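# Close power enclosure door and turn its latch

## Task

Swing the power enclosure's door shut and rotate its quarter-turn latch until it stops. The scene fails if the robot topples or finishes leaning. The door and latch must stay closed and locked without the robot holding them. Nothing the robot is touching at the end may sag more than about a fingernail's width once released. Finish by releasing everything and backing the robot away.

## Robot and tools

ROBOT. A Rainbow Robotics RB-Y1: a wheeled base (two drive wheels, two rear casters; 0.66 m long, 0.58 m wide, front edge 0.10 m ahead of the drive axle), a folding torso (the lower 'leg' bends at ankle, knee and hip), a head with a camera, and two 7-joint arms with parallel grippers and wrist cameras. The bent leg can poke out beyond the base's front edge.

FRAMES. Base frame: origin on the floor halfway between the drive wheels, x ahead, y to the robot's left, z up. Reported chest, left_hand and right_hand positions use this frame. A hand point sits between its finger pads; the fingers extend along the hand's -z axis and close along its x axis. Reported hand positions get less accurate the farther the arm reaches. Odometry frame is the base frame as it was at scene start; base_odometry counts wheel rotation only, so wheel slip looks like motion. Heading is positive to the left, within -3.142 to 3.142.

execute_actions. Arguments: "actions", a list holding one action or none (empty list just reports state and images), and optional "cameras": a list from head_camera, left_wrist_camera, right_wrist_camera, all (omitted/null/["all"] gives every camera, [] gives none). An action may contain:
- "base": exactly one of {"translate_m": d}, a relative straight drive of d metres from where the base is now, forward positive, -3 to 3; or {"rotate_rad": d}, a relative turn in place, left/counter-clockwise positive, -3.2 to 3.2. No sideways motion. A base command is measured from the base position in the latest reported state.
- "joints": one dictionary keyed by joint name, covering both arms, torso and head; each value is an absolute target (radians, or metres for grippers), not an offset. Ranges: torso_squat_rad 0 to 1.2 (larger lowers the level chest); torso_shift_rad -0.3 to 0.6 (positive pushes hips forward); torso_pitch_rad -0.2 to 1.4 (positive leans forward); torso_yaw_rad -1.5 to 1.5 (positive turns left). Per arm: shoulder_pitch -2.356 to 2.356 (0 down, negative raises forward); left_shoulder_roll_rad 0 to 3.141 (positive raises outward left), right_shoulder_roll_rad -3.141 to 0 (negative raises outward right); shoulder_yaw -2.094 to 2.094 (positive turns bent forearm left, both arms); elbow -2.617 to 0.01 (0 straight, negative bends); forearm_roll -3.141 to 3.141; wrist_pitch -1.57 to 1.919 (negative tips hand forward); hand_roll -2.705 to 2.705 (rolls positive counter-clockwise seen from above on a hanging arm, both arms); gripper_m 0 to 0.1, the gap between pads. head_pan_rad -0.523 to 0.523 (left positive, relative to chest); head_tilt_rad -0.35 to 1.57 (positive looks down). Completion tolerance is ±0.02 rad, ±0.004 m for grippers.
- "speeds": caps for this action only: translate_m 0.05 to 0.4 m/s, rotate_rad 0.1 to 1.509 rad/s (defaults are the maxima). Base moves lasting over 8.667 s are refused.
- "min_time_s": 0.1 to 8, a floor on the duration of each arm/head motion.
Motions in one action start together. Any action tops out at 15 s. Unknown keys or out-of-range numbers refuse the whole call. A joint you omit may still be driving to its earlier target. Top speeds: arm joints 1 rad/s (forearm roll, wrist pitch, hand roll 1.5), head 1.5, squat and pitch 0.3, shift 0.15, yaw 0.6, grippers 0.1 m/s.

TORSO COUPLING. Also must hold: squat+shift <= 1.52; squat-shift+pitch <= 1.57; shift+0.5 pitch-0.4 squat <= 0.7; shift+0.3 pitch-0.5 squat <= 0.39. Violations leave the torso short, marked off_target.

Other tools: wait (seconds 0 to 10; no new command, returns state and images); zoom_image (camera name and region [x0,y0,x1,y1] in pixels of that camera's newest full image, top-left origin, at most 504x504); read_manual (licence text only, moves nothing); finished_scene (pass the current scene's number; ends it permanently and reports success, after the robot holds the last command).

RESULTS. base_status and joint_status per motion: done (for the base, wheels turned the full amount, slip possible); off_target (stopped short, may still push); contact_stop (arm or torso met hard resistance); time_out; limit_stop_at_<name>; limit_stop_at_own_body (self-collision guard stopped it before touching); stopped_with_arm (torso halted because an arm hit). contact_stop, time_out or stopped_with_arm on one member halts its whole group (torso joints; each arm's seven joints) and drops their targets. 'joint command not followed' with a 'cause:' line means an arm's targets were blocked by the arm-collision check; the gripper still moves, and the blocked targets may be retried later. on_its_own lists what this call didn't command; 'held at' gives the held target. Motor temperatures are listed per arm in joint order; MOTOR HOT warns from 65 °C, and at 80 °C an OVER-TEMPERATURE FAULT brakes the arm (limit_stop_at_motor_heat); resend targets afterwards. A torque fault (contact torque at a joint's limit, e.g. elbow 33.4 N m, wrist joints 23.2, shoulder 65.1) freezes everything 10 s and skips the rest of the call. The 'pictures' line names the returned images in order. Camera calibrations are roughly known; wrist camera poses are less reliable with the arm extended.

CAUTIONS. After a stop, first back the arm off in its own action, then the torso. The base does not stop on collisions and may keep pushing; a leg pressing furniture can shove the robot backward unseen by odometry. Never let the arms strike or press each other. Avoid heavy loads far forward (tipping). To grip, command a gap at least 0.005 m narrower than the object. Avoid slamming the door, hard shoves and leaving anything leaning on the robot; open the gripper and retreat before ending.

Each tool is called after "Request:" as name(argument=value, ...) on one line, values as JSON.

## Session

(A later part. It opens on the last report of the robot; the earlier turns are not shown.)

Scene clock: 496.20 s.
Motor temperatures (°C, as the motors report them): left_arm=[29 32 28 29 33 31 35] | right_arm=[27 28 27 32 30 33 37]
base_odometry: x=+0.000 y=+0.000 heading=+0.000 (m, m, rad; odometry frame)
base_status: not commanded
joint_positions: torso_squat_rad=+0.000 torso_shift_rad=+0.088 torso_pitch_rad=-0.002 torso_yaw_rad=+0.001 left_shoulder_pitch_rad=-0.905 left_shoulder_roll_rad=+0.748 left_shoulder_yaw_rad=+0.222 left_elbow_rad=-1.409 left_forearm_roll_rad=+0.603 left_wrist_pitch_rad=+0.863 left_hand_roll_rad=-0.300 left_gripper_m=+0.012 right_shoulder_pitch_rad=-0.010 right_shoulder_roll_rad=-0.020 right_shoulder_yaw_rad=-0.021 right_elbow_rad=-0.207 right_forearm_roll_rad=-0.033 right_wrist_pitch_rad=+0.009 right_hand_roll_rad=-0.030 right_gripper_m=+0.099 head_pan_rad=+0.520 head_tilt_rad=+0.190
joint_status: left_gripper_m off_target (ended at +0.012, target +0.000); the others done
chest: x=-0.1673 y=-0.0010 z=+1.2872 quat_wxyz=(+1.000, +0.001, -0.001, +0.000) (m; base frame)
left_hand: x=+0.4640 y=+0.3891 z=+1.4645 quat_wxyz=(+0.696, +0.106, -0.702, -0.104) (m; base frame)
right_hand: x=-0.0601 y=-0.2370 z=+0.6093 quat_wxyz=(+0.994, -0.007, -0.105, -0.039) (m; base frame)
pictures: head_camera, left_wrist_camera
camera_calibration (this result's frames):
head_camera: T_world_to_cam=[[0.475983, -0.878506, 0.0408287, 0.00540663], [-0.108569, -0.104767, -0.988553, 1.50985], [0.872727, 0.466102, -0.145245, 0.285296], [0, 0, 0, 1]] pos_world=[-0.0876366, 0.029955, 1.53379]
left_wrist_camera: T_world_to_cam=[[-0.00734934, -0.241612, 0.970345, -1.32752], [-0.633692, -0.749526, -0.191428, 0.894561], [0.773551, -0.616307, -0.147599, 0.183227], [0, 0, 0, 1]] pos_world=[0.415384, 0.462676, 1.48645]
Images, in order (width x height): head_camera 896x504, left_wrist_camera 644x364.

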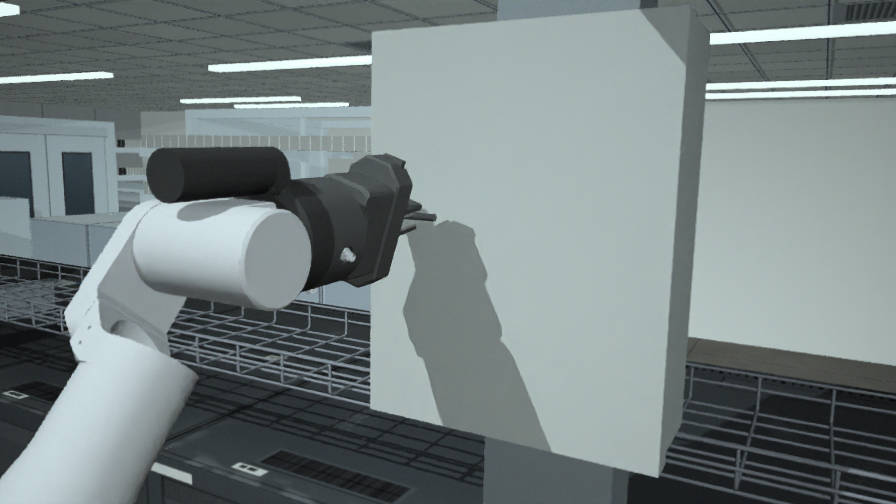

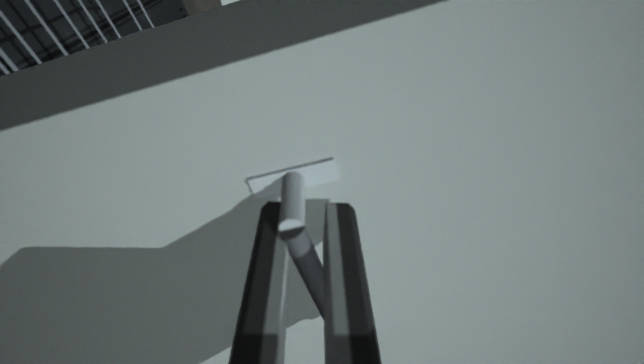

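Request:
execute_actions(actions=[{"joints": {"left_shoulder_pitch_rad": -0.9296, "left_shoulder_roll_rad": 0.7572, "left_shoulder_yaw_rad": 0.218, "left_elbow_rad": -1.392, "left_forearm_roll_rad": 0.6053, "left_wrist_pitch_rad": 0.8792, "left_hand_roll_rad": 0.3, "left_gripper_m": 0.0}, "min_time_s": 1.1}], cameras=["head_camera", "left_wrist_camera"])

Scene clock: 502.80 s.
Motor temperatures (°C, as the motors report them): left_arm=[29 32 28 29 33 31 35] | right_arm=[27 28 27 32 30 33 37]
base_odometry: x=+0.000 y=+0.000 heading=+0.000 (m, m, rad; odometry frame)
base_status: not commanded
joint_positions: torso_squat_rad=+0.000 torso_shift_rad=+0.087 torso_pitch_rad=-0.001 torso_yaw_rad=+0.001 left_shoulder_pitch_rad=-0.926 left_shoulder_roll_rad=+0.756 left_shoulder_yaw_rad=+0.217 left_elbow_rad=-1.392 left_forearm_roll_rad=+0.606 left_wrist_pitch_rad=+0.881 left_hand_roll_rad=+0.300 left_gripper_m=+0.011 right_shoulder_pitch_rad=-0.010 right_shoulder_roll_rad=-0.020 right_shoulder_yaw_rad=-0.021 right_elbow_rad=-0.207 right_forearm_roll_rad=-0.033 right_wrist_pitch_rad=+0.009 right_hand_roll_rad=-0.030 right_gripper_m=+0.099 head_pan_rad=+0.520 head_tilt_rad=+0.190
joint_status: left_gripper_m off_target (ended at +0.011, target +0.000); the others done
chest: x=-0.1673 y=-0.0009 z=+1.2873 quat_wxyz=(+1.000, +0.001, -0.001, +0.000) (m; base frame)
left_hand: x=+0.4651 y=+0.3900 z=+1.4677 quat_wxyz=(+0.701, -0.105, -0.698, +0.107) (m; base frame)
right_hand: x=-0.0602 y=-0.2370 z=+0.6094 quat_wxyz=(+0.994, -0.007, -0.105, -0.039) (m; base frame)
pictures: head_camera, left_wrist_camera
camera_calibration (this result's frames):
head_camera: T_world_to_cam=[[0.476218, -0.87837, 0.0410083, 0.00531068], [-0.108684, -0.105075, -0.988507, 1.50979], [0.872585, 0.466288, -0.145503, 0.285593], [0, 0, 0, 1]] pos_world=[-0.0876432, 0.0301363, 1.53377]
left_wrist_camera: T_world_to_cam=[[0.00391252, 0.348381, 0.937345, -1.51732], [-0.632843, -0.724907, 0.272066, 0.206211], [0.77427, -0.594256, 0.217635, -0.36157], [0, 0, 0, 1]] pos_world=[0.416388, 0.463224, 1.44484]
Images, in order (width x height): head_camera 896x504, left_wrist_camera 644x364.

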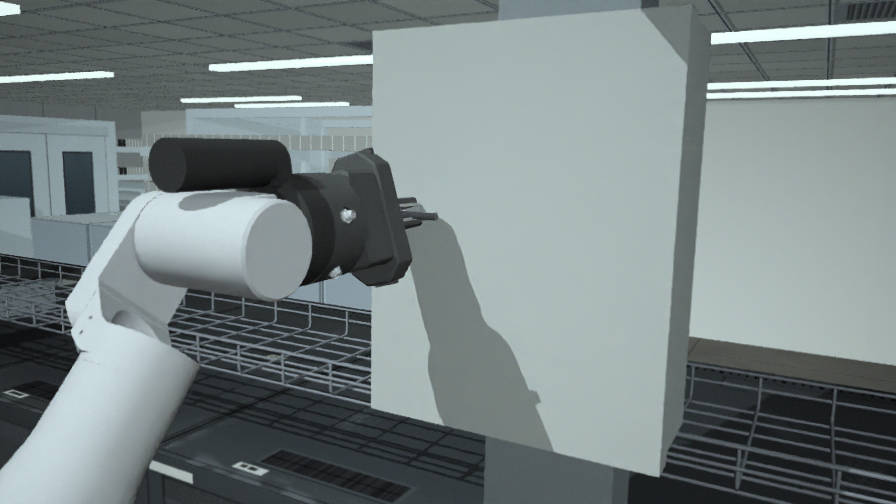

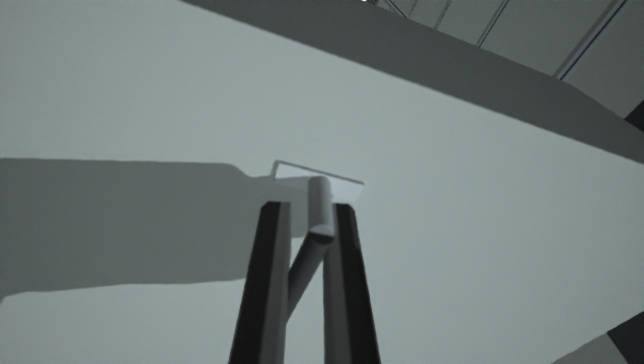

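Request:
execute_actions(actions=[{"joints": {"left_shoulder_pitch_rad": -0.9068, "left_shoulder_roll_rad": 0.7497, "left_shoulder_yaw_rad": 0.2142, "left_elbow_rad": -1.3951, "left_forearm_roll_rad": 0.6048, "left_wrist_pitch_rad": 0.8563, "left_hand_roll_rad": -0.3, "left_gripper_m": 0.0}, "min_time_s": 1.1}], cameras=["head_camera", "left_wrist_camera"])

Scene clock: 512.53 s.
Motor temperatures (°C, as the motors report them): left_arm=[30 32 28 29 33 33 35] | right_arm=[27 28 27 32 30 33 37]
base_odometry: x=+0.000 y=+0.000 heading=+0.000 (m, m, rad; odometry frame)
base_status: not commanded
joint_positions: torso_squat_rad=+0.000 torso_shift_rad=+0.087 torso_pitch_rad=-0.002 torso_yaw_rad=+0.001 left_shoulder_pitch_rad=-0.910 left_shoulder_roll_rad=+0.751 left_shoulder_yaw_rad=+0.215 left_elbow_rad=-1.397 left_forearm_roll_rad=+0.605 left_wrist_pitch_rad=+0.855 left_hand_roll_rad=-0.300 left_gripper_m=+0.012 right_shoulder_pitch_rad=-0.010 right_shoulder_roll_rad=-0.020 right_shoulder_yaw_rad=-0.021 right_elbow_rad=-0.207 right_forearm_roll_rad=-0.033 right_wrist_pitch_rad=+0.009 right_hand_roll_rad=-0.030 right_gripper_m=+0.099 head_pan_rad=+0.520 head_tilt_rad=+0.190
joint_status: left_gripper_m off_target (ended at +0.012, target +0.000); the others done
chest: x=-0.1674 y=-0.0010 z=+1.2873 quat_wxyz=(+1.000, +0.001, -0.001, +0.000) (m; base frame)
left_hand: x=+0.4657 y=+0.3897 z=+1.4644 quat_wxyz=(+0.697, +0.107, -0.702, -0.104) (m; base frame)
right_hand: x=-0.0601 y=-0.2370 z=+0.6094 quat_wxyz=(+0.994, -0.007, -0.105, -0.039) (m; base frame)
pictures: head_camera, left_wrist_camera
camera_calibration (this result's frames):
head_camera: T_world_to_cam=[[0.476142, -0.878414, 0.0409601, 0.00535035], [-0.108339, -0.104822, -0.988572, 1.50991], [0.872669, 0.466263, -0.145077, 0.285211], [0, 0, 0, 1]] pos_world=[-0.0878603, 0.0299876, 1.53381]
left_wrist_camera: T_world_to_cam=[[-0.00671707, -0.241895, 0.970279, -1.32734], [-0.632859, -0.750232, -0.191417, 0.895918], [0.774238, -0.615336, -0.148046, 0.182258], [0, 0, 0, 1]] pos_world=[0.416963, 0.46322, 1.48637]
Images, in order (width x height): head_camera 896x504, left_wrist_camera 644x364.

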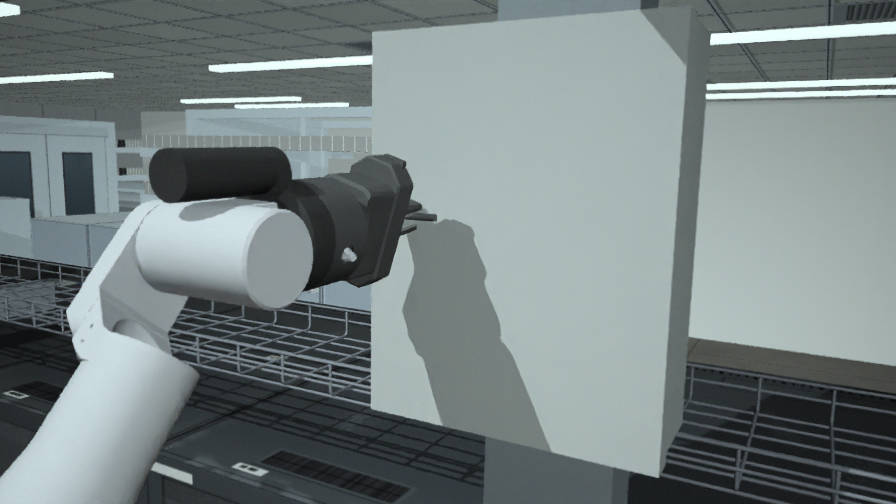

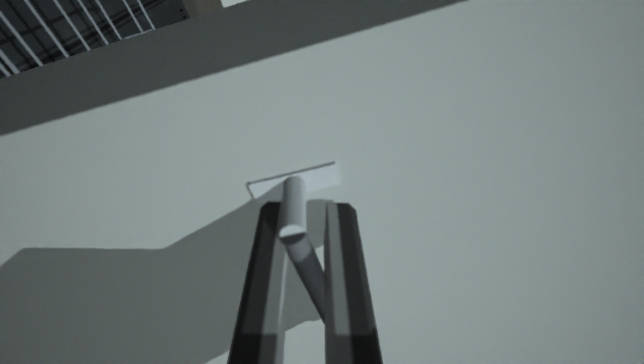

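Request:
zoom_image(camera="left_wrist_camera", region=[100, 0, 400, 340])

Request:
zoom_image(camera="head_camera", region=[345, 5, 415, 75])

Request:
zoom_image(camera="head_camera", region=[345, 375, 415, 445])

Request:
zoom_image(camera="head_camera", region=[630, 415, 700, 485])

Request:
zoom_image(camera="head_camera", region=[660, 0, 730, 70])

Region (100, 0, 400, 340) of left_wrist_camera's 644x364 image, scaled by 1.482, with more detail than that image has; it fills the left 445 columns of this view, and the rest is white.

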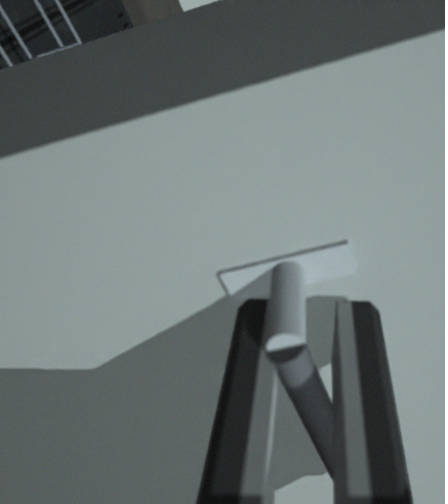

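Region (345, 5, 415, 75) of head_camera's 896x504 image, scaled by 7.200, with more detail than that image has.

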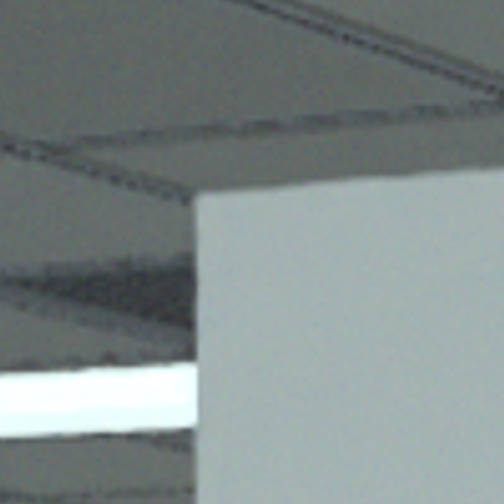

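Region (345, 375, 415, 445) of head_camera's 896x504 image, scaled by 7.200, with more detail than that image has.

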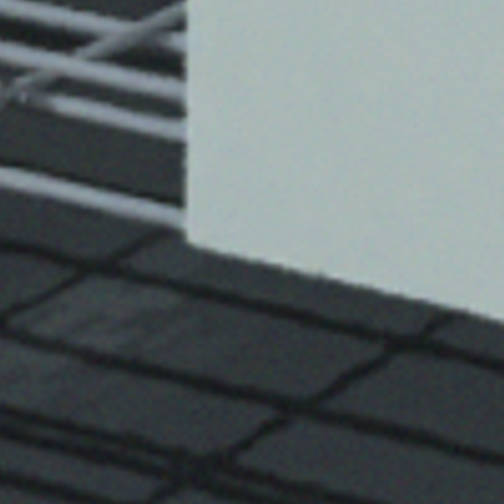

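Region (630, 415, 700, 485) of head_camera's 896x504 image, scaled by 7.200, with more detail than that image has.

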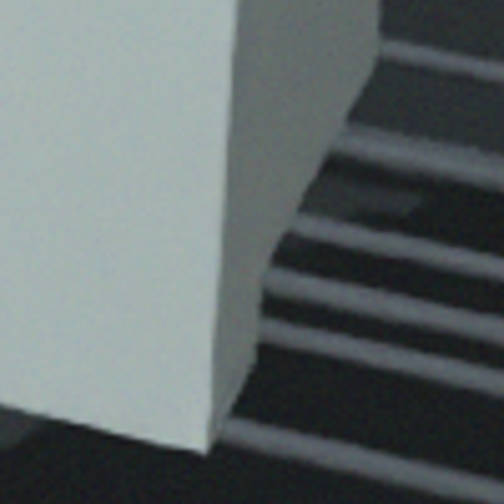

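Region (660, 0, 730, 70) of head_camera's 896x504 image, scaled by 7.200, with more detail than that image has.

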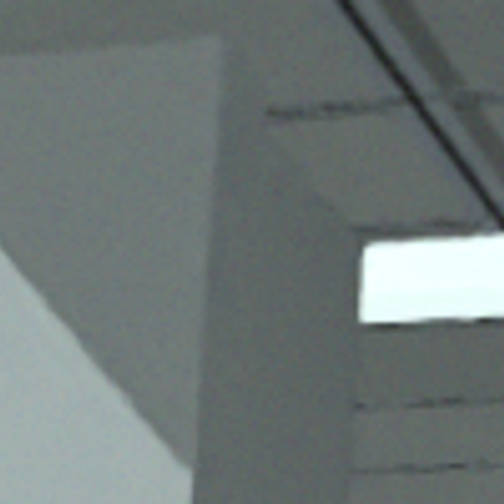

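Request:
execute_actions(actions=[{"joints": {"torso_shift_rad": 0.093}}], cameras=["head_camera", "left_wrist_camera"])

Scene clock: 556.03 s.
Motor temperatures (°C, as the motors report them): left_arm=[28 32 28 29 33 31 35] | right_arm=[27 28 27 32 30 33 37]
base_odometry: x=+0.000 y=+0.000 heading=+0.000 (m, m, rad; odometry frame)
base_status: not commanded
joint_positions: torso_squat_rad=+0.000 torso_shift_rad=+0.092 torso_pitch_rad=-0.003 torso_yaw_rad=+0.001 left_shoulder_pitch_rad=-0.908 left_shoulder_roll_rad=+0.751 left_shoulder_yaw_rad=+0.215 left_elbow_rad=-1.397 left_forearm_roll_rad=+0.605 left_wrist_pitch_rad=+0.856 left_hand_roll_rad=-0.300 left_gripper_m=+0.012 right_shoulder_pitch_rad=-0.010 right_shoulder_roll_rad=-0.020 right_shoulder_yaw_rad=-0.021 right_elbow_rad=-0.207 right_forearm_roll_rad=-0.033 right_wrist_pitch_rad=+0.009 right_hand_roll_rad=-0.030 right_gripper_m=+0.099 head_pan_rad=+0.520 head_tilt_rad=+0.190
joint_status: all done
chest: x=-0.1649 y=-0.0011 z=+1.2870 quat_wxyz=(+1.000, +0.001, -0.002, +0.000) (m; base frame)
left_hand: x=+0.4679 y=+0.3898 z=+1.4642 quat_wxyz=(+0.697, +0.107, -0.702, -0.104) (m; base frame)
right_hand: x=-0.0566 y=-0.2370 z=+0.6092 quat_wxyz=(+0.994, -0.007, -0.106, -0.039) (m; base frame)
pictures: head_camera, left_wrist_camera
camera_calibration (this result's frames):
head_camera: T_world_to_cam=[[0.476289, -0.878307, 0.0415395, 0.00338305], [-0.107007, -0.104789, -0.988721, 1.51032], [0.872754, 0.466471, -0.143895, 0.281485], [0, 0, 0, 1]] pos_world=[-0.085663, 0.0299324, 1.53365]
left_wrist_camera: T_world_to_cam=[[-0.00649549, -0.241925, 0.970273, -1.32723], [-0.632861, -0.75026, -0.191304, 0.897178], [0.774238, -0.615291, -0.148231, 0.180852], [0, 0, 0, 1]] pos_world=[0.419146, 0.463302, 1.48622]
Images, in order (width x height): head_camera 896x504, left_wrist_camera 644x364.

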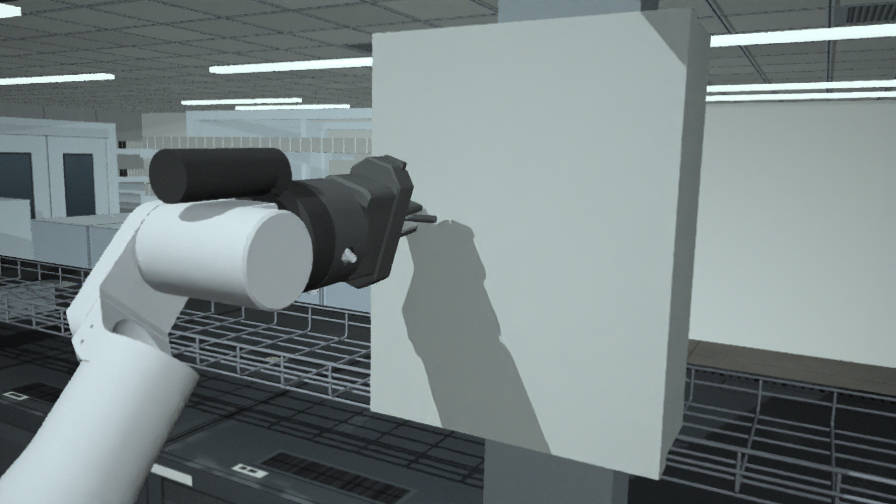

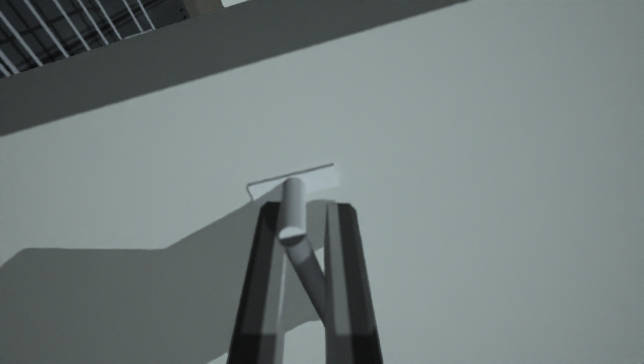

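Request:
zoom_image(camera="head_camera", region=[345, 375, 415, 445])

Request:
zoom_image(camera="head_camera", region=[630, 415, 700, 485])

Request:
zoom_image(camera="left_wrist_camera", region=[220, 140, 400, 340])

Request:
zoom_image(camera="head_camera", region=[385, 180, 465, 260])

Region (345, 375, 415, 445) of head_camera's 896x504 image, scaled by 7.200, with more detail than that image has.

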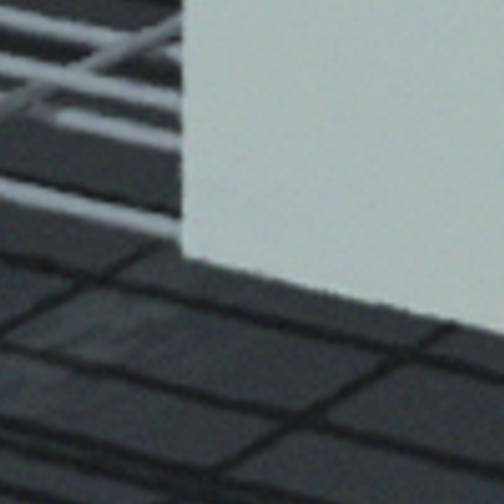

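Region (630, 415, 700, 485) of head_camera's 896x504 image, scaled by 7.200, with more detail than that image has.

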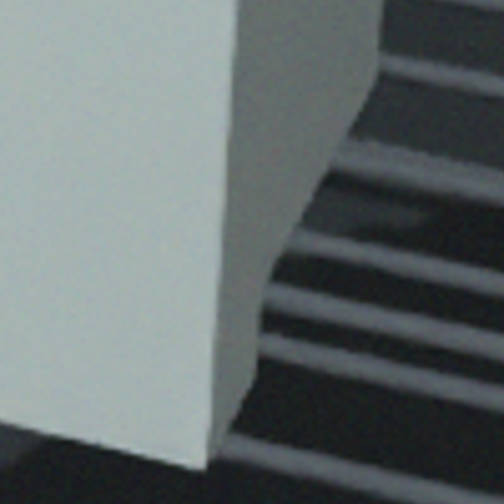

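Region (220, 140, 400, 340) of left_wrist_camera's 644x364 image, scaled by 2.520, with more detail than that image has; it fills the left 454 columns of this view, and the rest is white.

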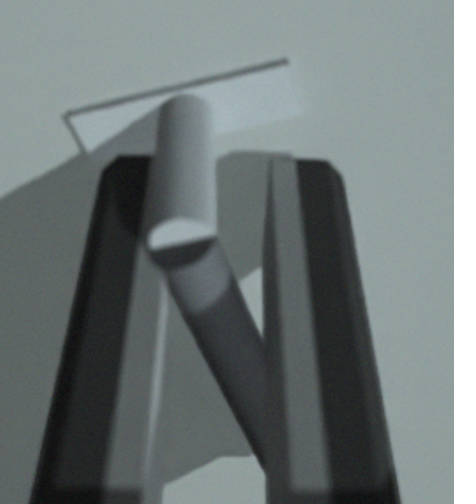

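Region (385, 180, 465, 260) of head_camera's 896x504 image, scaled by 6.300, with more detail than that image has.

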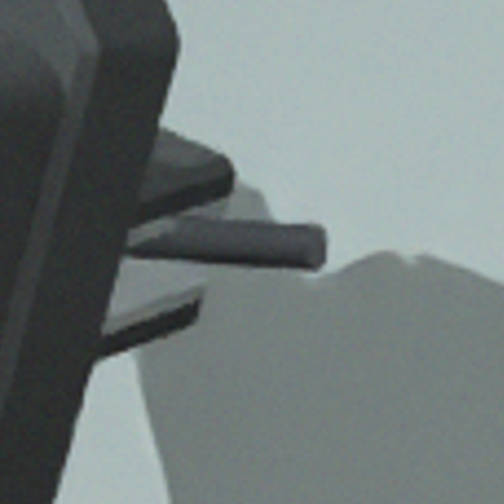

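Request:
execute_actions(actions=[{"joints": {"left_shoulder_pitch_rad": -0.9243, "left_shoulder_roll_rad": 0.7016, "left_shoulder_yaw_rad": 0.2427, "left_elbow_rad": -1.4362, "left_forearm_roll_rad": 0.5498, "left_wrist_pitch_rad": 0.9093, "left_hand_roll_rad": 0.0, "left_gripper_m": 0.022}, "min_time_s": 0.5}], cameras=["head_camera", "left_wrist_camera"])

Scene clock: 642.57 s.
Motor temperatures (°C, as the motors report them): left_arm=[28 32 28 29 33 31 35] | right_arm=[27 28 27 32 30 33 37]
base_odometry: x=+0.000 y=+0.000 heading=+0.000 (m, m, rad; odometry frame)
base_status: not commanded
joint_positions: torso_squat_rad=+0.000 torso_shift_rad=+0.093 torso_pitch_rad=-0.001 torso_yaw_rad=+0.001 left_shoulder_pitch_rad=-0.924 left_shoulder_roll_rad=+0.702 left_shoulder_yaw_rad=+0.242 left_elbow_rad=-1.436 left_forearm_roll_rad=+0.550 left_wrist_pitch_rad=+0.909 left_hand_roll_rad=+0.000 left_gripper_m=+0.022 right_shoulder_pitch_rad=-0.010 right_shoulder_roll_rad=-0.020 right_shoulder_yaw_rad=-0.021 right_elbow_rad=-0.207 right_forearm_roll_rad=-0.033 right_wrist_pitch_rad=+0.009 right_hand_roll_rad=-0.030 right_gripper_m=+0.099 head_pan_rad=+0.520 head_tilt_rad=+0.190
joint_status: all done
chest: x=-0.1633 y=-0.0009 z=+1.2869 quat_wxyz=(+1.000, +0.001, +0.000, +0.000) (m; base frame)
left_hand: x=+0.4679 y=+0.3762 z=+1.4662 quat_wxyz=(+0.707, +0.001, -0.707, +0.000) (m; base frame)
right_hand: x=-0.0567 y=-0.2370 z=+0.6090 quat_wxyz=(+0.994, -0.007, -0.104, -0.039) (m; base frame)
pictures: head_camera, left_wrist_camera
camera_calibration (this result's frames):
head_camera: T_world_to_cam=[[0.476034, -0.878489, 0.0406013, 0.00389425], [-0.109351, -0.104938, -0.988449, 1.5097], [0.872602, 0.466095, -0.146017, 0.282707], [0, 0, 0, 1]] pos_world=[-0.0834579, 0.0300775, 1.53338]
left_wrist_camera: T_world_to_cam=[[-0.000719619, 0.0533907, 0.998573, -1.48771], [-0.635777, -0.770796, 0.040754, 0.556198], [0.771873, -0.63484, 0.0344992, -0.0867232], [0, 0, 0, 1]] pos_world=[0.419486, 0.45309, 1.46591]
Images, in order (width x height): head_camera 896x504, left_wrist_camera 644x364.

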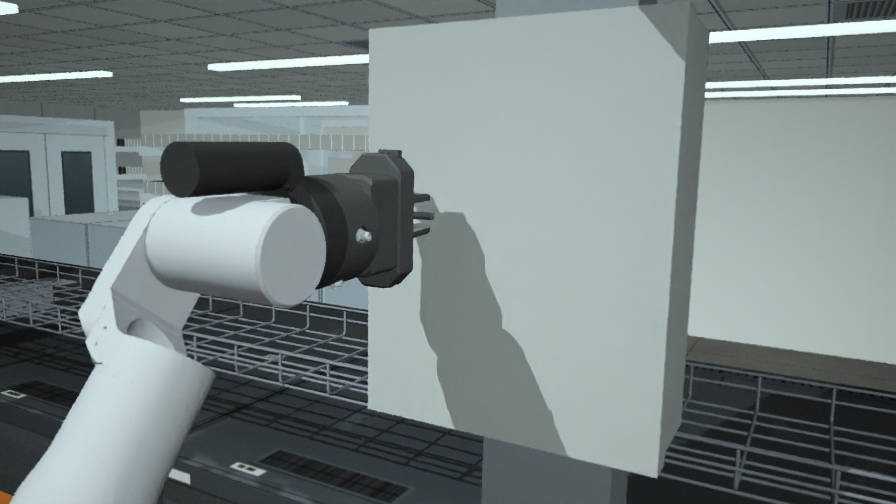

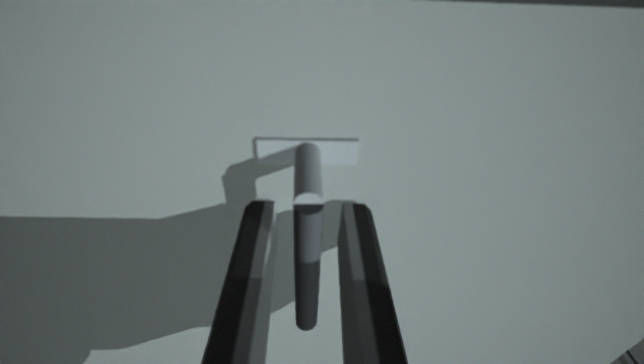

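Request:
zoom_image(camera="left_wrist_camera", region=[200, 120, 420, 350])

Request:
zoom_image(camera="head_camera", region=[345, 375, 415, 445])

Request:
zoom_image(camera="head_camera", region=[385, 180, 465, 260])

Region (200, 120, 420, 350) of left_wrist_camera's 644x364 image, scaled by 2.191, with more detail than that image has; it fills the left 482 columns of this view, and the rest is white.

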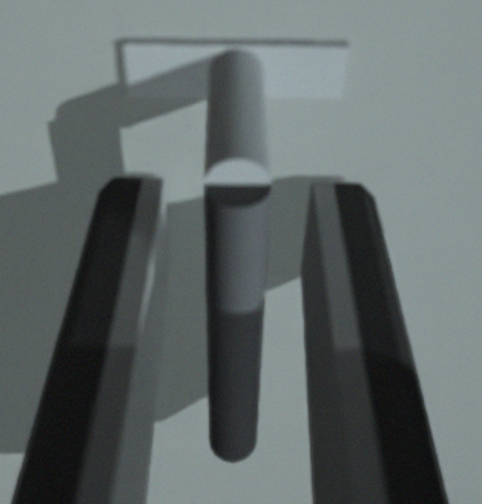

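Region (345, 375, 415, 445) of head_camera's 896x504 image, scaled by 7.200, with more detail than that image has.

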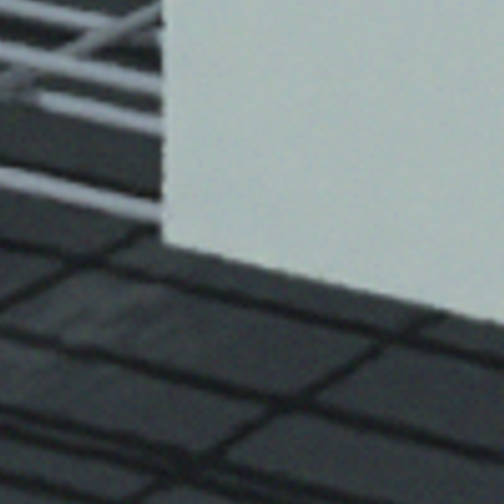

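Region (385, 180, 465, 260) of head_camera's 896x504 image, scaled by 6.300, with more detail than that image has.

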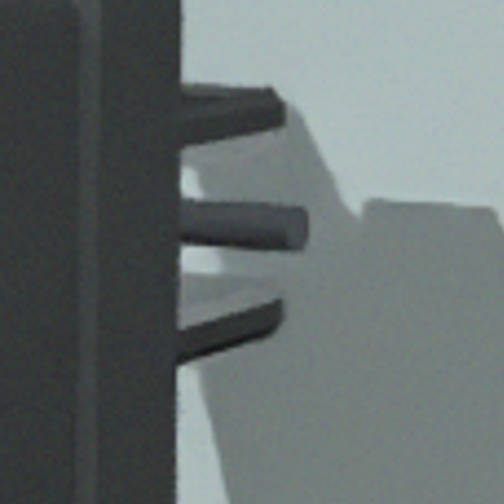

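Request:
execute_actions(actions=[{"joints": {"left_shoulder_pitch_rad": -0.905, "left_shoulder_roll_rad": 0.7034, "left_shoulder_yaw_rad": 0.2303, "left_elbow_rad": -1.4233, "left_forearm_roll_rad": 0.5585, "left_wrist_pitch_rad": 0.8742, "left_hand_roll_rad": -0.35, "left_gripper_m": 0.0}, "min_time_s": 1.2}], cameras=["head_camera", "left_wrist_camera"])

Scene clock: 666.07 s.
Motor temperatures (°C, as the motors report them): left_arm=[29 32 28 29 33 31 35] | right_arm=[27 28 27 32 30 33 37]
base_odometry: x=+0.000 y=+0.000 heading=+0.000 (m, m, rad; odometry frame)
base_status: not commanded
joint_positions: torso_squat_rad=+0.000 torso_shift_rad=+0.092 torso_pitch_rad=-0.002 torso_yaw_rad=+0.001 left_shoulder_pitch_rad=-0.911 left_shoulder_roll_rad=+0.706 left_shoulder_yaw_rad=+0.234 left_elbow_rad=-1.426 left_forearm_roll_rad=+0.558 left_wrist_pitch_rad=+0.872 left_hand_roll_rad=-0.350 left_gripper_m=+0.013 right_shoulder_pitch_rad=-0.010 right_shoulder_roll_rad=-0.020 right_shoulder_yaw_rad=-0.021 right_elbow_rad=-0.207 right_forearm_roll_rad=-0.033 right_wrist_pitch_rad=+0.009 right_hand_roll_rad=-0.030 right_gripper_m=+0.099 head_pan_rad=+0.520 head_tilt_rad=+0.190
joint_status: left_gripper_m off_target (ended at +0.013, target +0.000); the others done
chest: x=-0.1640 y=-0.0011 z=+1.2869 quat_wxyz=(+1.000, +0.001, -0.001, +0.000) (m; base frame)
left_hand: x=+0.4694 y=+0.3780 z=+1.4633 quat_wxyz=(+0.691, +0.125, -0.701, -0.122) (m; base frame)
right_hand: x=-0.0565 y=-0.2369 z=+0.6091 quat_wxyz=(+0.994, -0.007, -0.105, -0.039) (m; base frame)
pictures: head_camera, left_wrist_camera
camera_calibration (this result's frames):
head_camera: T_world_to_cam=[[0.475983, -0.878502, 0.0409158, 0.00371387], [-0.108096, -0.104613, -0.988621, 1.51006], [0.872786, 0.466144, -0.144757, 0.281832], [0, 0, 0, 1]] pos_world=[-0.0845145, 0.0298597, 1.53352]
left_wrist_camera: T_world_to_cam=[[-0.0135546, -0.291329, 0.956527, -1.28705], [-0.632344, -0.738535, -0.233896, 0.946747], [0.774569, -0.608025, -0.174209, 0.20734], [0, 0, 0, 1]] pos_world=[0.420625, 0.450319, 1.48866]
Images, in order (width x height): head_camera 896x504, left_wrist_camera 644x364.

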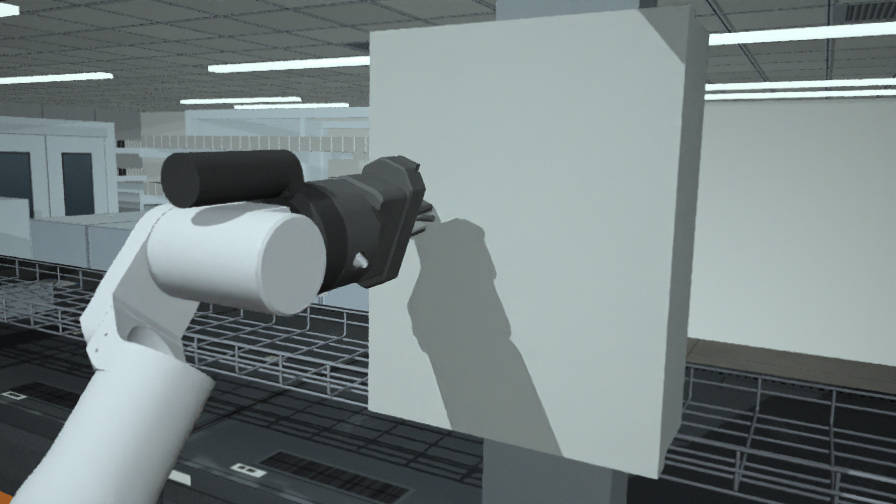

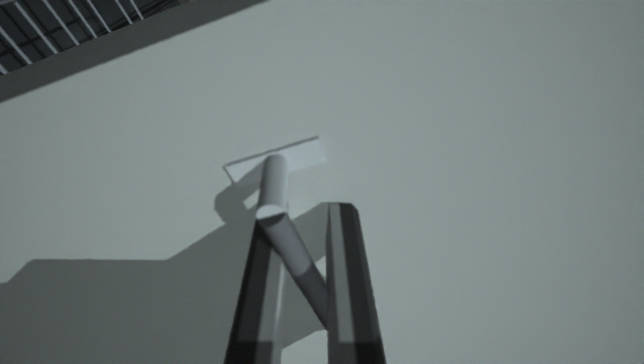

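Request:
execute_actions(actions=[{"joints": {"left_shoulder_pitch_rad": -0.9617, "left_shoulder_roll_rad": 0.7231, "left_shoulder_yaw_rad": 0.226, "left_elbow_rad": -1.3927, "left_forearm_roll_rad": 0.5627, "left_wrist_pitch_rad": 0.9044, "left_hand_roll_rad": 0.35, "left_gripper_m": 0.0}, "min_time_s": 1.3}], cameras=["head_camera", "left_wrist_camera"])

Scene clock: 676.57 s.
Motor temperatures (°C, as the motors report them): left_arm=[29 32 28 29 33 33 35] | right_arm=[27 28 27 32 30 33 37]
base_odometry: x=+0.000 y=+0.000 heading=+0.000 (m, m, rad; odometry frame)
base_status: not commanded
joint_positions: torso_squat_rad=+0.000 torso_shift_rad=+0.092 torso_pitch_rad=-0.003 torso_yaw_rad=+0.001 left_shoulder_pitch_rad=-0.947 left_shoulder_roll_rad=+0.720 left_shoulder_yaw_rad=+0.224 left_elbow_rad=-1.392 left_forearm_roll_rad=+0.563 left_wrist_pitch_rad=+0.911 left_hand_roll_rad=+0.349 left_gripper_m=+0.013 right_shoulder_pitch_rad=-0.010 right_shoulder_roll_rad=-0.020 right_shoulder_yaw_rad=-0.021 right_elbow_rad=-0.207 right_forearm_roll_rad=-0.033 right_wrist_pitch_rad=+0.009 right_hand_roll_rad=-0.030 right_gripper_m=+0.099 head_pan_rad=+0.520 head_tilt_rad=+0.190
joint_status: left_shoulder_pitch_rad contact_stop (moved -0.036 of -0.051); left_wrist_pitch_rad contact_stop (moved +0.039 of +0.032); left_gripper_m off_target (ended at +0.013, target +0.000); the others done
chest: x=-0.1645 y=-0.0009 z=+1.2870 quat_wxyz=(+1.000, +0.001, -0.001, +0.001) (m; base frame)
left_hand: x=+0.4713 y=+0.3801 z=+1.4658 quat_wxyz=(+0.703, -0.120, -0.689, +0.125) (m; base frame)
right_hand: x=-0.0566 y=-0.2370 z=+0.6092 quat_wxyz=(+0.994, -0.007, -0.105, -0.039) (m; base frame)
pictures: head_camera, left_wrist_camera
camera_calibration (this result's frames):
head_camera: T_world_to_cam=[[0.476383, -0.878259, 0.0414661, 0.00343759], [-0.107576, -0.105028, -0.988634, 1.51015], [0.872632, 0.466508, -0.144513, 0.281894], [0, 0, 0, 1]] pos_world=[-0.0851709, 0.0301226, 1.53358]
left_wrist_camera: T_world_to_cam=[[0.0173332, 0.393828, 0.919021, -1.50881], [-0.627322, -0.711451, 0.31671, 0.13033], [0.778567, -0.582011, 0.234725, -0.403568], [0, 0, 0, 1]] pos_world=[0.422116, 0.452055, 1.44008]
Images, in order (width x height): head_camera 896x504, left_wrist_camera 644x364.

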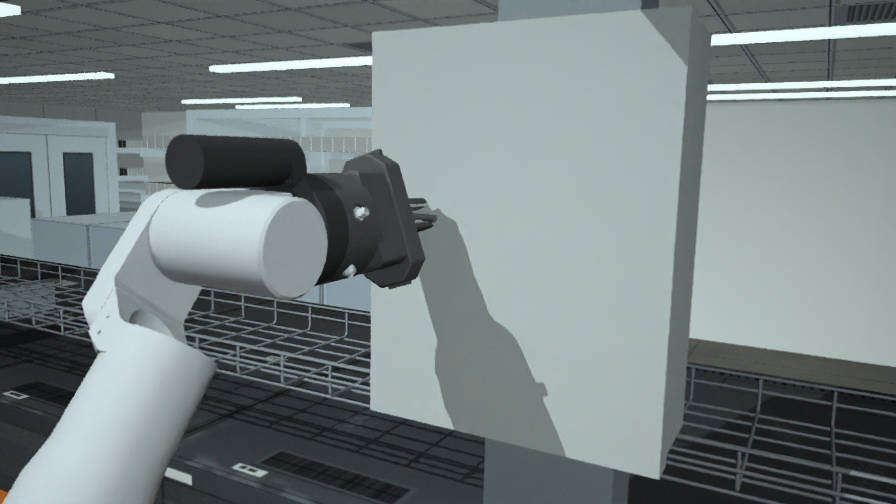

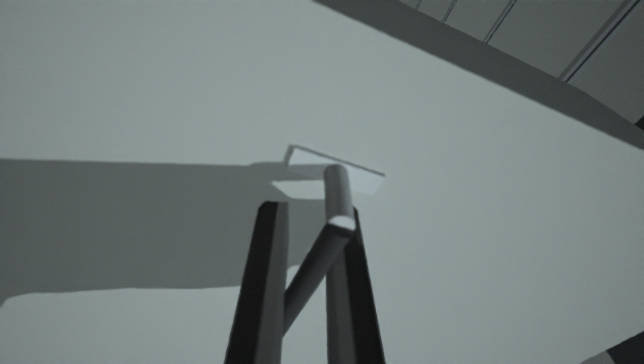

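Request:
execute_actions(actions=[{"joints": {"left_shoulder_pitch_rad": -0.9243, "left_shoulder_roll_rad": 0.7016, "left_shoulder_yaw_rad": 0.2427, "left_elbow_rad": -1.4362, "left_forearm_roll_rad": 0.5498, "left_wrist_pitch_rad": 0.9093, "left_hand_roll_rad": 0.0, "left_gripper_m": 0.022}, "min_time_s": 0.5}], cameras=["head_camera", "left_wrist_camera"])

Scene clock: 681.97 s.
Motor temperatures (°C, as the motors report them): left_arm=[29 32 28 29 33 33 35] | right_arm=[27 28 27 32 30 33 37]
base_odometry: x=+0.000 y=+0.000 heading=+0.000 (m, m, rad; odometry frame)
base_status: not commanded
joint_positions: torso_squat_rad=+0.000 torso_shift_rad=+0.093 torso_pitch_rad=-0.001 torso_yaw_rad=+0.001 left_shoulder_pitch_rad=-0.925 left_shoulder_roll_rad=+0.702 left_shoulder_yaw_rad=+0.242 left_elbow_rad=-1.436 left_forearm_roll_rad=+0.550 left_wrist_pitch_rad=+0.909 left_hand_roll_rad=+0.000 left_gripper_m=+0.022 right_shoulder_pitch_rad=-0.010 right_shoulder_roll_rad=-0.020 right_shoulder_yaw_rad=-0.021 right_elbow_rad=-0.207 right_forearm_roll_rad=-0.033 right_wrist_pitch_rad=+0.009 right_hand_roll_rad=-0.030 right_gripper_m=+0.099 head_pan_rad=+0.520 head_tilt_rad=+0.190
joint_status: all done
chest: x=-0.1634 y=-0.0009 z=+1.2869 quat_wxyz=(+1.000, +0.001, +0.000, +0.000) (m; base frame)
left_hand: x=+0.4678 y=+0.3761 z=+1.4664 quat_wxyz=(+0.707, +0.001, -0.708, +0.000) (m; base frame)
right_hand: x=-0.0567 y=-0.2370 z=+0.6090 quat_wxyz=(+0.994, -0.007, -0.104, -0.039) (m; base frame)
pictures: head_camera, left_wrist_camera
camera_calibration (this result's frames):
head_camera: T_world_to_cam=[[0.476041, -0.878482, 0.0406753, 0.003847], [-0.109248, -0.104968, -0.988457, 1.50972], [0.872611, 0.466102, -0.145941, 0.282677], [0, 0, 0, 1]] pos_world=[-0.0835647, 0.0300951, 1.53339]
left_wrist_camera: T_world_to_cam=[[-0.00102196, 0.0534702, 0.998569, -1.48785], [-0.635879, -0.77072, 0.0406188, 0.556279], [0.771788, -0.634927, 0.0347882, -0.0870469], [0, 0, 0, 1]] pos_world=[0.419387, 0.453022, 1.46615]
Images, in order (width x height): head_camera 896x504, left_wrist_camera 644x364.

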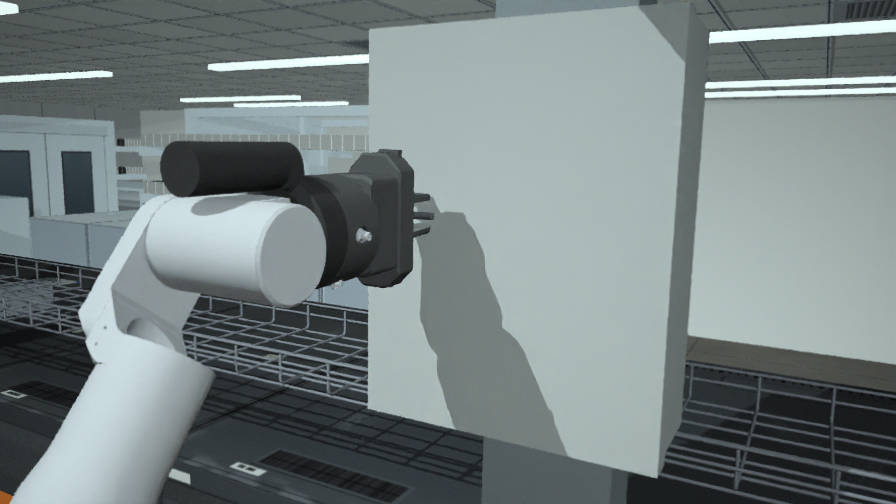

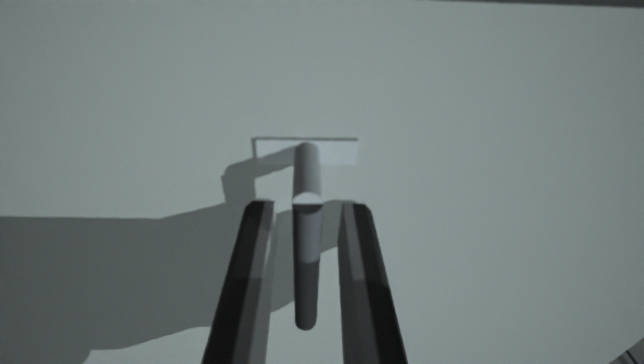

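Request:
execute_actions(actions=[{"joints": {"torso_shift_rad": 0.1, "left_shoulder_pitch_rad": -0.9117, "left_shoulder_roll_rad": 0.7031, "left_shoulder_yaw_rad": 0.236, "left_elbow_rad": -1.4303, "left_forearm_roll_rad": 0.5556, "left_wrist_pitch_rad": 0.8894, "left_hand_roll_rad": -0.3, "left_gripper_m": 0.0}, "min_time_s": 1.3}], cameras=["head_camera", "left_wrist_camera"])

Scene clock: 703.93 s.
Motor temperatures (°C, as the motors report them): left_arm=[29 32 28 29 33 32 35] | right_arm=[27 28 27 32 30 33 37]
base_odometry: x=+0.000 y=+0.000 heading=+0.000 (m, m, rad; odometry frame)
base_status: not commanded
joint_positions: torso_squat_rad=+0.000 torso_shift_rad=+0.099 torso_pitch_rad=-0.003 torso_yaw_rad=+0.001 left_shoulder_pitch_rad=-0.914 left_shoulder_roll_rad=+0.704 left_shoulder_yaw_rad=+0.238 left_elbow_rad=-1.433 left_forearm_roll_rad=+0.556 left_wrist_pitch_rad=+0.889 left_hand_roll_rad=-0.299 left_gripper_m=+0.012 right_shoulder_pitch_rad=-0.010 right_shoulder_roll_rad=-0.020 right_shoulder_yaw_rad=-0.021 right_elbow_rad=-0.207 right_forearm_roll_rad=-0.033 right_wrist_pitch_rad=+0.009 right_hand_roll_rad=-0.030 right_gripper_m=+0.099 head_pan_rad=+0.520 head_tilt_rad=+0.190
joint_status: left_gripper_m off_target (ended at +0.012, target +0.000); the others done
chest: x=-0.1601 y=-0.0011 z=+1.2865 quat_wxyz=(+1.000, +0.001, -0.002, +0.000) (m; base frame)
left_hand: x=+0.4717 y=+0.3771 z=+1.4643 quat_wxyz=(+0.696, +0.106, -0.702, -0.105) (m; base frame)
right_hand: x=-0.0517 y=-0.2370 z=+0.6088 quat_wxyz=(+0.994, -0.007, -0.106, -0.039) (m; base frame)
pictures: head_camera, left_wrist_camera
camera_calibration (this result's frames):
head_camera: T_world_to_cam=[[0.476288, -0.878307, 0.0415499, 0.00105794], [-0.10692, -0.104754, -0.988734, 1.51041], [0.872764, 0.46648, -0.143802, 0.277093], [0, 0, 0, 1]] pos_world=[-0.0808473, 0.0298934, 1.5332]
left_wrist_camera: T_world_to_cam=[[-0.00873405, -0.242756, 0.970048, -1.32868], [-0.634704, -0.748273, -0.192971, 0.892607], [0.772706, -0.617379, -0.147543, 0.170553], [0, 0, 0, 1]] pos_world=[0.42315, 0.450664, 1.4863]
Images, in order (width x height): head_camera 896x504, left_wrist_camera 644x364.

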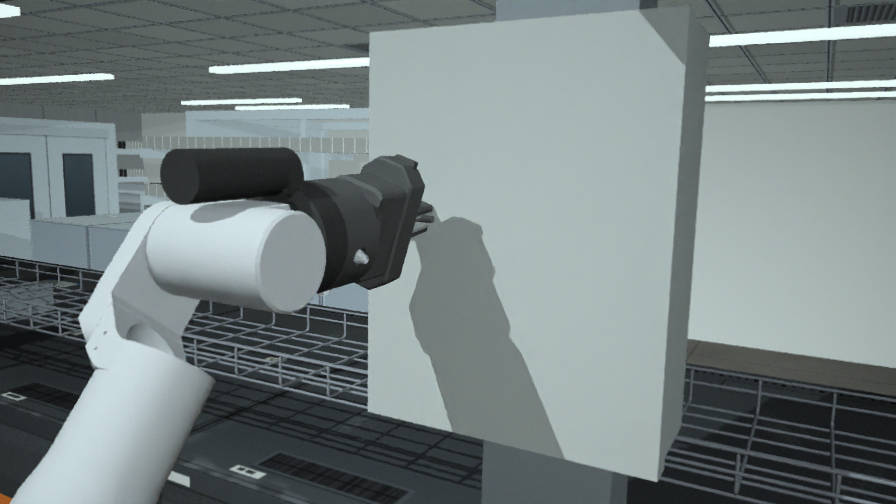

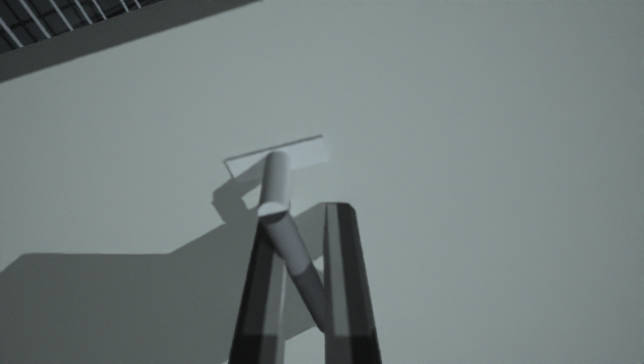

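Request:
zoom_image(camera="head_camera", region=[345, 375, 415, 445])

Request:
zoom_image(camera="head_camera", region=[345, 5, 415, 75])

Request:
zoom_image(camera="head_camera", region=[630, 420, 700, 490])

Request:
zoom_image(camera="head_camera", region=[660, 0, 730, 70])

Request:
zoom_image(camera="left_wrist_camera", region=[0, 0, 280, 120])

Region (345, 375, 415, 445) of head_camera's 896x504 image, scaled by 7.200, with more detail than that image has.

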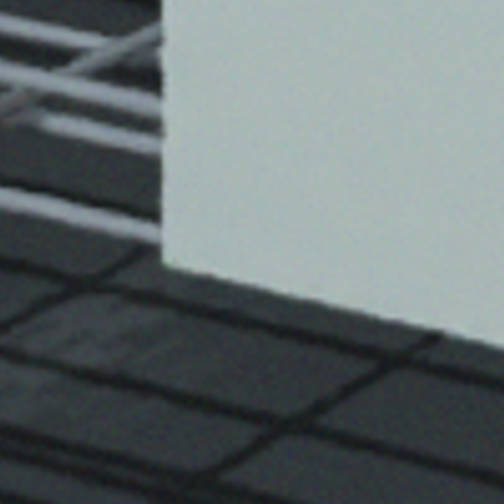

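Region (345, 5, 415, 75) of head_camera's 896x504 image, scaled by 7.200, with more detail than that image has.

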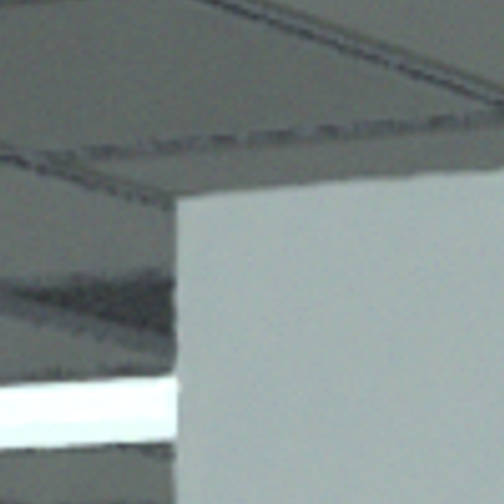

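Region (630, 420, 700, 490) of head_camera's 896x504 image, scaled by 7.200, with more detail than that image has.

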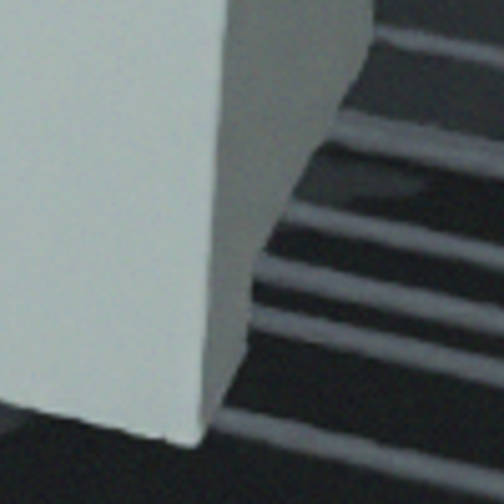

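Region (660, 0, 730, 70) of head_camera's 896x504 image, scaled by 7.200, with more detail than that image has.

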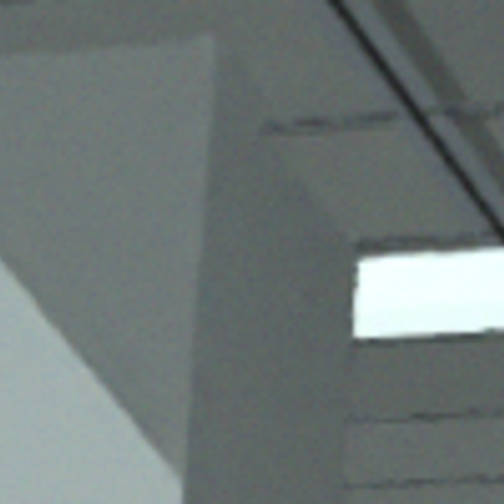

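Region (0, 0, 280, 120) of left_wrist_camera's 644x364 image, scaled by 1.800, with more detail than that image has; it fills the top 216 rows of this view, and the rest is white.

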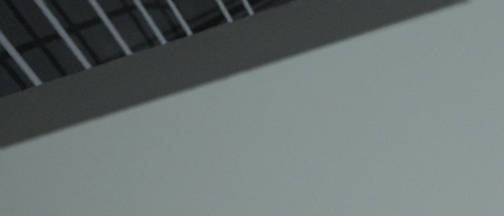

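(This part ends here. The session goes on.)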